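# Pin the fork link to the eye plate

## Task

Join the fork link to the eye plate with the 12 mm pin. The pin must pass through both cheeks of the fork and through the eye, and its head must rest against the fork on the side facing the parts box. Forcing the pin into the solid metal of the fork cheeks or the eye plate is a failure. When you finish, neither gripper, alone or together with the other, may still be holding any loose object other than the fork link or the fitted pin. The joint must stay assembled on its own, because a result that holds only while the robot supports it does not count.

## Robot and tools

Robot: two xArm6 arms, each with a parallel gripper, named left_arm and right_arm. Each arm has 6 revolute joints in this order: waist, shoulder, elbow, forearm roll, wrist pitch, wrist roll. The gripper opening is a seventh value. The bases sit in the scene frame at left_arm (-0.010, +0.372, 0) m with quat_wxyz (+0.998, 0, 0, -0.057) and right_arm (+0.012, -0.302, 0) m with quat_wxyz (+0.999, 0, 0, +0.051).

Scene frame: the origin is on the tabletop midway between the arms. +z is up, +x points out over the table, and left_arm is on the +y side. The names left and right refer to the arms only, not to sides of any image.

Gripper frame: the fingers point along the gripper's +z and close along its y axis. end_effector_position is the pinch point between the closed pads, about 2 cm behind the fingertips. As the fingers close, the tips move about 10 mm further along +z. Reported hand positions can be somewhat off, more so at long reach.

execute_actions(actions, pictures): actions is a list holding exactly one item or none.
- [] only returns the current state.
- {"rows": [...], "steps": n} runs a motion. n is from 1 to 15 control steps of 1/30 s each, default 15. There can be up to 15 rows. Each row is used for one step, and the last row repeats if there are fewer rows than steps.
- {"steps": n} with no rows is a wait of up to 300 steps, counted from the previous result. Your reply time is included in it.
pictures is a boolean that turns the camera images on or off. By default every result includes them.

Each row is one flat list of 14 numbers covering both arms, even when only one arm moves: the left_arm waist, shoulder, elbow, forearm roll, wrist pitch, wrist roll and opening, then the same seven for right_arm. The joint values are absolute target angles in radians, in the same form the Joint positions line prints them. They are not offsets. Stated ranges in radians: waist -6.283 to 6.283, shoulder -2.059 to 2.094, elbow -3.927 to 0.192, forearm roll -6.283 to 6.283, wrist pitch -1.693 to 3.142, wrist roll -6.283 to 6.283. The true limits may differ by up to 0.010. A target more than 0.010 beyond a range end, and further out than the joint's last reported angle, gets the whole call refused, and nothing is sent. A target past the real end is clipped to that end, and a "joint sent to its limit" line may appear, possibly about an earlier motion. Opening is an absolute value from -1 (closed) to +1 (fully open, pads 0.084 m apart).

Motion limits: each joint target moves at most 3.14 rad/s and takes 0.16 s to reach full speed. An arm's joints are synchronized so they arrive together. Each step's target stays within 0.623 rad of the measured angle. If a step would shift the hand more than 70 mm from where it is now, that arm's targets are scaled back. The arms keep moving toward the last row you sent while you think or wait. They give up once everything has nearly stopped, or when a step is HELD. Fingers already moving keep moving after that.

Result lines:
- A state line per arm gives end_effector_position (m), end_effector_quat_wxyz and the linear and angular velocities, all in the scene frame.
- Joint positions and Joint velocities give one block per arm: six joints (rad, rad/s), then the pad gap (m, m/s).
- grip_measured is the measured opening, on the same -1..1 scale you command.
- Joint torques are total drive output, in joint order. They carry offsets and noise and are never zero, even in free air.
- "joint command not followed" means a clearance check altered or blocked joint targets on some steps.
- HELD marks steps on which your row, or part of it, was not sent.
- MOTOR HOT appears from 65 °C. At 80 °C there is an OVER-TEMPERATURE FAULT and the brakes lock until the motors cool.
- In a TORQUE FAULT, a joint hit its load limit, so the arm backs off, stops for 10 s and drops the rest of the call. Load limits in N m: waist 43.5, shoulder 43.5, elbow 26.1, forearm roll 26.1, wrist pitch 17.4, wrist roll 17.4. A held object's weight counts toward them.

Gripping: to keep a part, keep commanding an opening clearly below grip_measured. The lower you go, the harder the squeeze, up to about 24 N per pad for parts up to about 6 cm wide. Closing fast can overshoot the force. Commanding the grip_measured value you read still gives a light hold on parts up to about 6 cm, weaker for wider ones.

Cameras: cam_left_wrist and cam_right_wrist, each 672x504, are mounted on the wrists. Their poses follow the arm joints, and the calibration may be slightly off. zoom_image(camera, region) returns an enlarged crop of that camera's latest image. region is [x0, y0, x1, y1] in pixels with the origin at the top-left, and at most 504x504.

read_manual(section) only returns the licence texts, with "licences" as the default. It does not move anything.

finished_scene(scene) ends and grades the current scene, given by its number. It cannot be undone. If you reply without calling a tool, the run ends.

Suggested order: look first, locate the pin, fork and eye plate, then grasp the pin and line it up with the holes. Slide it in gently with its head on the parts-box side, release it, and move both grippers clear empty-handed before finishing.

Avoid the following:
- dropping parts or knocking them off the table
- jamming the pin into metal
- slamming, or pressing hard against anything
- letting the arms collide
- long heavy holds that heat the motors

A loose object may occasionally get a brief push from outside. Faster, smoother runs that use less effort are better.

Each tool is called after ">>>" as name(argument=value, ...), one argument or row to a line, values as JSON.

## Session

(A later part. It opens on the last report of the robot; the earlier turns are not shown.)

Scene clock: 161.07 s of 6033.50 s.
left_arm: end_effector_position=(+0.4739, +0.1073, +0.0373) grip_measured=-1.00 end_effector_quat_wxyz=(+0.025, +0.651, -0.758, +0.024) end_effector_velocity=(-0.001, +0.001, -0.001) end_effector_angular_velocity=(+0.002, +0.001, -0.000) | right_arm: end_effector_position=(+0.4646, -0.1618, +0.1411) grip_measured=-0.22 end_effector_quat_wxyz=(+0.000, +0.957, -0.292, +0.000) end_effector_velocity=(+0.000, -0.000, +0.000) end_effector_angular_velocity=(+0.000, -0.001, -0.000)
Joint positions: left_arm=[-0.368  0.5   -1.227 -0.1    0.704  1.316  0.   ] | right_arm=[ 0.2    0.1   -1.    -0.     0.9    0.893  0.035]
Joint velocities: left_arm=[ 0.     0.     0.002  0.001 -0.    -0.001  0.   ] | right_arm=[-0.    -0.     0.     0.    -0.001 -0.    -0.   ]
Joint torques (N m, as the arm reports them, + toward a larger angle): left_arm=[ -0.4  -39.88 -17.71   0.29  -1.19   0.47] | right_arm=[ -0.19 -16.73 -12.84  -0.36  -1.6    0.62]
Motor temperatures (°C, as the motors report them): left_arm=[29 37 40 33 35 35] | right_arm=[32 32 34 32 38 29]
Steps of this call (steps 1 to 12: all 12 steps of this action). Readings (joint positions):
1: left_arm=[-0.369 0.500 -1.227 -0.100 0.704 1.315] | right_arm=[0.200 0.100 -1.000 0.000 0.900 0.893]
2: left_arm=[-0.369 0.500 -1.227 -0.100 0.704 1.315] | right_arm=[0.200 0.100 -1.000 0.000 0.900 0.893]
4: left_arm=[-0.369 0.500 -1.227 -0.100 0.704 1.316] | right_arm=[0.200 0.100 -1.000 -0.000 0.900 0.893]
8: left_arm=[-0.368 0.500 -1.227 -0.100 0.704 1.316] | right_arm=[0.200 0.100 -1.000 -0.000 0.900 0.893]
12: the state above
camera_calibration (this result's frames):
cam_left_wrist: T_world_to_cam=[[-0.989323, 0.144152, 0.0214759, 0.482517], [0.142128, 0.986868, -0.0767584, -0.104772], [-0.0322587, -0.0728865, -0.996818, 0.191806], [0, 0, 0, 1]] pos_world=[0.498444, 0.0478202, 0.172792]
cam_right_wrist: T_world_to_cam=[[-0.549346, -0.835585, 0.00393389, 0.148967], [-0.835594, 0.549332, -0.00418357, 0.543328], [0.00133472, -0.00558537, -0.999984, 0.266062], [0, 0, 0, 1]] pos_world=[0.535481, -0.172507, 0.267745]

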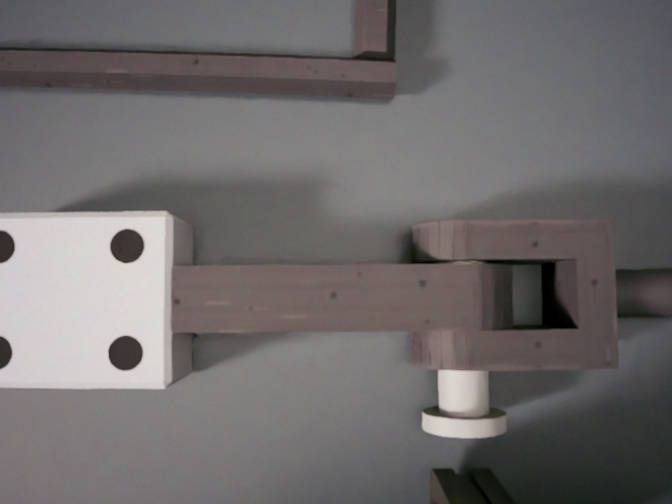

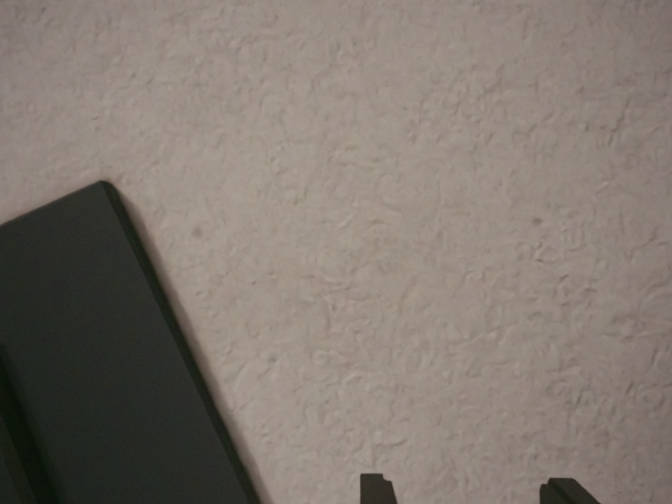

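>>> execute_actions(
  actions=[
    {"rows":[[-0.3904,0.5132,-1.2487,-0.1,0.7126,1.2936,-1,0.2,0.1,-1.0,0,0.9,0.893,-0.2]]},
  ],
  pictures=false,
)

>>> execute_actions(
  actions=[
    {"rows":[[-0.4004,0.5197,-1.2594,-0.1,0.7168,1.2836,-1,0.2,0.1,-1.0,0,0.9,0.893,-0.2]]},
  ],
  pictures=false,
)

>>> execute_actions(
  actions=[
    {"rows":[[-0.4068,0.5239,-1.2663,-0.1,0.7195,1.2772,-1,0.2,0.1,-1.0,0,0.9,0.893,-0.2]]},
  ],
  pictures=false,
)

>>> execute_actions(
  actions=[
    {"rows":[[-0.3684,0.5,-1.2269,-0.1,0.704,1.3156,-1,0.2,0.1,-1.0,0,0.9,0.893,-0.2]]},
  ],
)

Scene clock: 167.33 s of 6033.50 s.
left_arm: end_effector_position=(+0.4719, +0.0945, +0.0373) grip_measured=-1.00 end_effector_quat_wxyz=(+0.026, +0.651, -0.758, +0.023) end_effector_velocity=(-0.001, -0.001, -0.000) end_effector_angular_velocity=(-0.000, +0.001, -0.000) | right_arm: end_effector_position=(+0.4646, -0.1618, +0.1411) grip_measured=-0.22 end_effector_quat_wxyz=(+0.000, +0.957, -0.292, +0.000) end_effector_velocity=(-0.000, +0.001, -0.001) end_effector_angular_velocity=(-0.000, +0.001, +0.002)
Joint positions: left_arm=[-0.39   0.513 -1.248 -0.1    0.713  1.294  0.   ] | right_arm=[ 0.2    0.1   -1.     0.     0.9    0.893  0.035]
Joint velocities: left_arm=[-0.002  0.001 -0.001 -0.001  0.001 -0.001  0.   ] | right_arm=[ 0.002  0.002  0.     0.    -0.    -0.     0.   ]
Joint torques (N m, as the arm reports them, + toward a larger angle): left_arm=[ -0.13 -40.47 -18.03   0.43  -1.19   0.36] | right_arm=[ -0.36 -16.95 -12.98  -0.36  -1.57   0.58]
Motor temperatures (°C, as the motors report them): left_arm=[29 37 40 33 35 35] | right_arm=[32 32 34 32 38 29]
Steps of this call (steps 1 to 15: the robot went on to your last target; steps 16 to 90: nothing new was sent; then 2.77 s passed at rest; steps 91 to 105: all 15 steps of this action). Readings (joint positions):
91: left_arm=[-0.369 0.500 -1.227 -0.100 0.704 1.315] | right_arm=[0.200 0.100 -1.000 0.000 0.900 0.893]
92: left_arm=[-0.371 0.502 -1.230 -0.100 0.706 1.312] | right_arm=[0.200 0.100 -1.000 0.000 0.900 0.893]
94: left_arm=[-0.381 0.508 -1.240 -0.100 0.709 1.303] | right_arm=[0.200 0.100 -1.000 -0.000 0.900 0.893]
98: left_arm=[-0.389 0.512 -1.247 -0.100 0.712 1.296] | right_arm=[0.200 0.100 -1.000 -0.000 0.900 0.893]
105: the state above

Scene clock: 167.83 s of 6033.50 s.
left_arm: end_effector_position=(+0.4711, +0.0884, +0.0373) grip_measured=-1.00 end_effector_quat_wxyz=(+0.027, +0.651, -0.758, +0.023) end_effector_velocity=(-0.000, -0.000, -0.000) end_effector_angular_velocity=(+0.001, +0.001, -0.000) | right_arm: end_effector_position=(+0.4646, -0.1618, +0.1411) grip_measured=-0.22 end_effector_quat_wxyz=(+0.000, +0.957, -0.292, +0.000) end_effector_velocity=(+0.001, -0.000, +0.000) end_effector_angular_velocity=(+0.001, -0.002, -0.000)
Joint positions: left_arm=[-0.4    0.52  -1.259 -0.1    0.717  1.284  0.   ] | right_arm=[ 0.2    0.1   -1.     0.     0.9    0.893  0.035]
Joint velocities: left_arm=[-0.001  0.001 -0.001  0.     0.    -0.001  0.   ] | right_arm=[-0.001 -0.     0.    -0.    -0.002 -0.    -0.   ]
Joint torques (N m, as the arm reports them, + toward a larger angle): left_arm=[ -0.28 -40.64 -18.02   0.23  -1.53   0.27] | right_arm=[  0.08 -16.75 -12.98  -0.39  -1.49   0.65]
Motor temperatures (°C, as the motors report them): left_arm=[29 37 40 33 35 35] | right_arm=[32 32 34 32 38 29]
Steps of this call (steps 1 to 15: all 15 steps of this action). Readings (joint positions):
1: left_arm=[-0.390 0.513 -1.249 -0.100 0.713 1.293] | right_arm=[0.200 0.100 -1.000 -0.000 0.900 0.893]
2: left_arm=[-0.392 0.514 -1.250 -0.100 0.714 1.292] | right_arm=[0.200 0.100 -1.000 -0.000 0.900 0.893]
4: left_arm=[-0.396 0.517 -1.255 -0.100 0.715 1.288] | right_arm=[0.200 0.100 -1.000 0.000 0.900 0.893]
8: left_arm=[-0.400 0.519 -1.259 -0.100 0.716 1.285] | right_arm=[0.200 0.100 -1.000 0.000 0.900 0.893]
15: the state above

Scene clock: 168.33 s of 6033.50 s.
left_arm: end_effector_position=(+0.4707, +0.0854, +0.0373) grip_measured=-1.00 end_effector_quat_wxyz=(+0.027, +0.651, -0.758, +0.023) end_effector_velocity=(+0.000, -0.001, +0.000) end_effector_angular_velocity=(-0.000, -0.001, -0.003) | right_arm: end_effector_position=(+0.4646, -0.1618, +0.1411) grip_measured=-0.22 end_effector_quat_wxyz=(+0.000, +0.957, -0.292, +0.000) end_effector_velocity=(+0.000, +0.001, +0.000) end_effector_angular_velocity=(+0.001, -0.002, +0.001)
Joint positions: left_arm=[-0.405  0.523 -1.266 -0.099  0.72   1.277  0.   ] | right_arm=[ 0.2    0.1   -1.    -0.     0.9    0.893  0.035]
Joint velocities: left_arm=[-0.001  0.001 -0.001  0.    -0.     0.001  0.   ] | right_arm=[ 0.001 -0.001  0.     0.    -0.001 -0.    -0.   ]
Joint torques (N m, as the arm reports them, + toward a larger angle): left_arm=[ -6.25 -38.35 -19.42  -1.08  -2.24   0.2 ] | right_arm=[ -0.24 -16.64 -12.94  -0.39  -1.61   0.54]
Motor temperatures (°C, as the motors report them): left_arm=[29 37 40 33 35 35] | right_arm=[32 32 34 32 38 29]
Steps of this call (steps 1 to 15: all 15 steps of this action). Readings (joint positions):
1: left_arm=[-0.400 0.520 -1.259 -0.100 0.717 1.283] | right_arm=[0.200 0.100 -1.000 -0.000 0.900 0.893]
2: left_arm=[-0.401 0.520 -1.261 -0.100 0.717 1.282] | right_arm=[0.200 0.100 -1.000 0.000 0.900 0.893]
4: left_arm=[-0.404 0.522 -1.264 -0.100 0.718 1.280] | right_arm=[0.200 0.100 -1.000 0.000 0.900 0.893]
8: left_arm=[-0.405 0.523 -1.265 -0.099 0.720 1.278] | right_arm=[0.200 0.100 -1.000 -0.000 0.900 0.893]
15: the state above

Scene clock: 168.83 s of 6033.50 s.
left_arm: end_effector_position=(+0.4737, +0.1068, +0.0373) grip_measured=-1.00 end_effector_quat_wxyz=(+0.025, +0.651, -0.758, +0.024) end_effector_velocity=(+0.000, +0.004, -0.000) end_effector_angular_velocity=(+0.002, +0.002, +0.002) | right_arm: end_effector_position=(+0.4646, -0.1618, +0.1411) grip_measured=-0.22 end_effector_quat_wxyz=(+0.000, +0.957, -0.292, +0.000) end_effector_velocity=(+0.000, -0.000, -0.000) end_effector_angular_velocity=(+0.000, -0.001, -0.001)
Joint positions: left_arm=[-0.369  0.5   -1.227 -0.1    0.704  1.315  0.   ] | right_arm=[ 0.2    0.1   -1.    -0.     0.9    0.893  0.035]
Joint velocities: left_arm=[ 0.006 -0.003  0.005  0.001 -0.     0.003  0.   ] | right_arm=[-0.001  0.     0.     0.    -0.001 -0.    -0.   ]
Joint torques (N m, as the arm reports them, + toward a larger angle): left_arm=[ -0.24 -39.22 -18.07   0.36  -1.29   0.31] | right_arm=[ -0.03 -16.86 -12.74  -0.27  -1.53   0.6 ]
Motor temperatures (°C, as the motors report them): left_arm=[29 37 40 33 35 35] | right_arm=[32 32 34 32 38 29]
Steps of this call (steps 1 to 15: all 15 steps of this action). Readings (joint positions):
1: left_arm=[-0.405 0.523 -1.265 -0.099 0.720 1.278] | right_arm=[0.200 0.100 -1.000 -0.000 0.900 0.893]
2: left_arm=[-0.403 0.521 -1.262 -0.100 0.717 1.282] | right_arm=[0.200 0.100 -1.000 -0.000 0.900 0.893]
4: left_arm=[-0.389 0.511 -1.246 -0.101 0.710 1.298] | right_arm=[0.200 0.100 -1.000 0.000 0.900 0.893]
8: left_arm=[-0.373 0.503 -1.231 -0.101 0.705 1.311] | right_arm=[0.200 0.100 -1.000 0.000 0.900 0.893]
15: the state above
camera_calibration (this result's frames):
cam_left_wrist: T_world_to_cam=[[-0.989257, 0.144617, 0.021383, 0.482405], [0.142595, 0.986791, -0.0768794, -0.104452], [-0.0322186, -0.0730043, -0.996811, 0.191748], [0, 0, 0, 1]] pos_world=[0.498295, 0.0473064, 0.172791]
cam_right_wrist: T_world_to_cam=[[-0.549346, -0.835585, 0.00393376, 0.148967], [-0.835594, 0.549332, -0.00418367, 0.543329], [0.00133487, -0.00558531, -0.999984, 0.266062], [0, 0, 0, 1]] pos_world=[0.535481, -0.172507, 0.267745]

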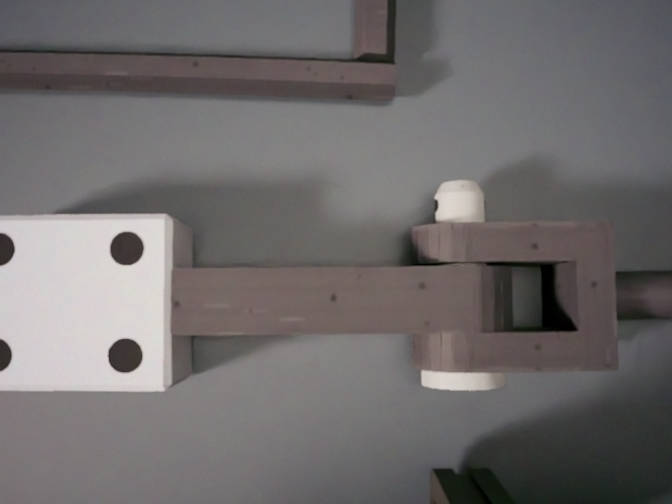

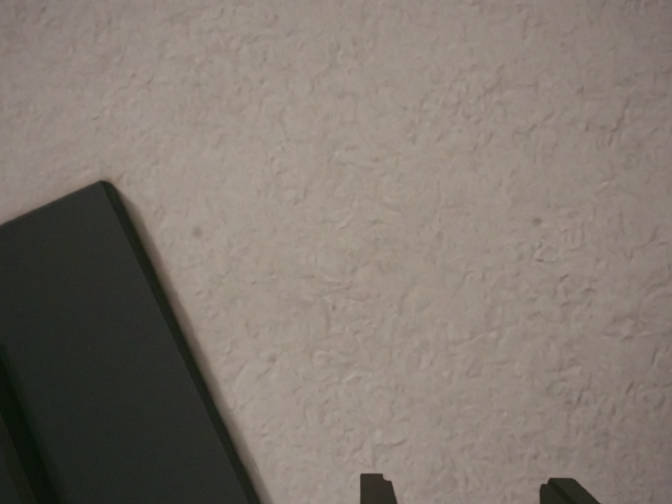

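>>> finished_scene(
  scene=2,
)

The scene is finished: the task was done.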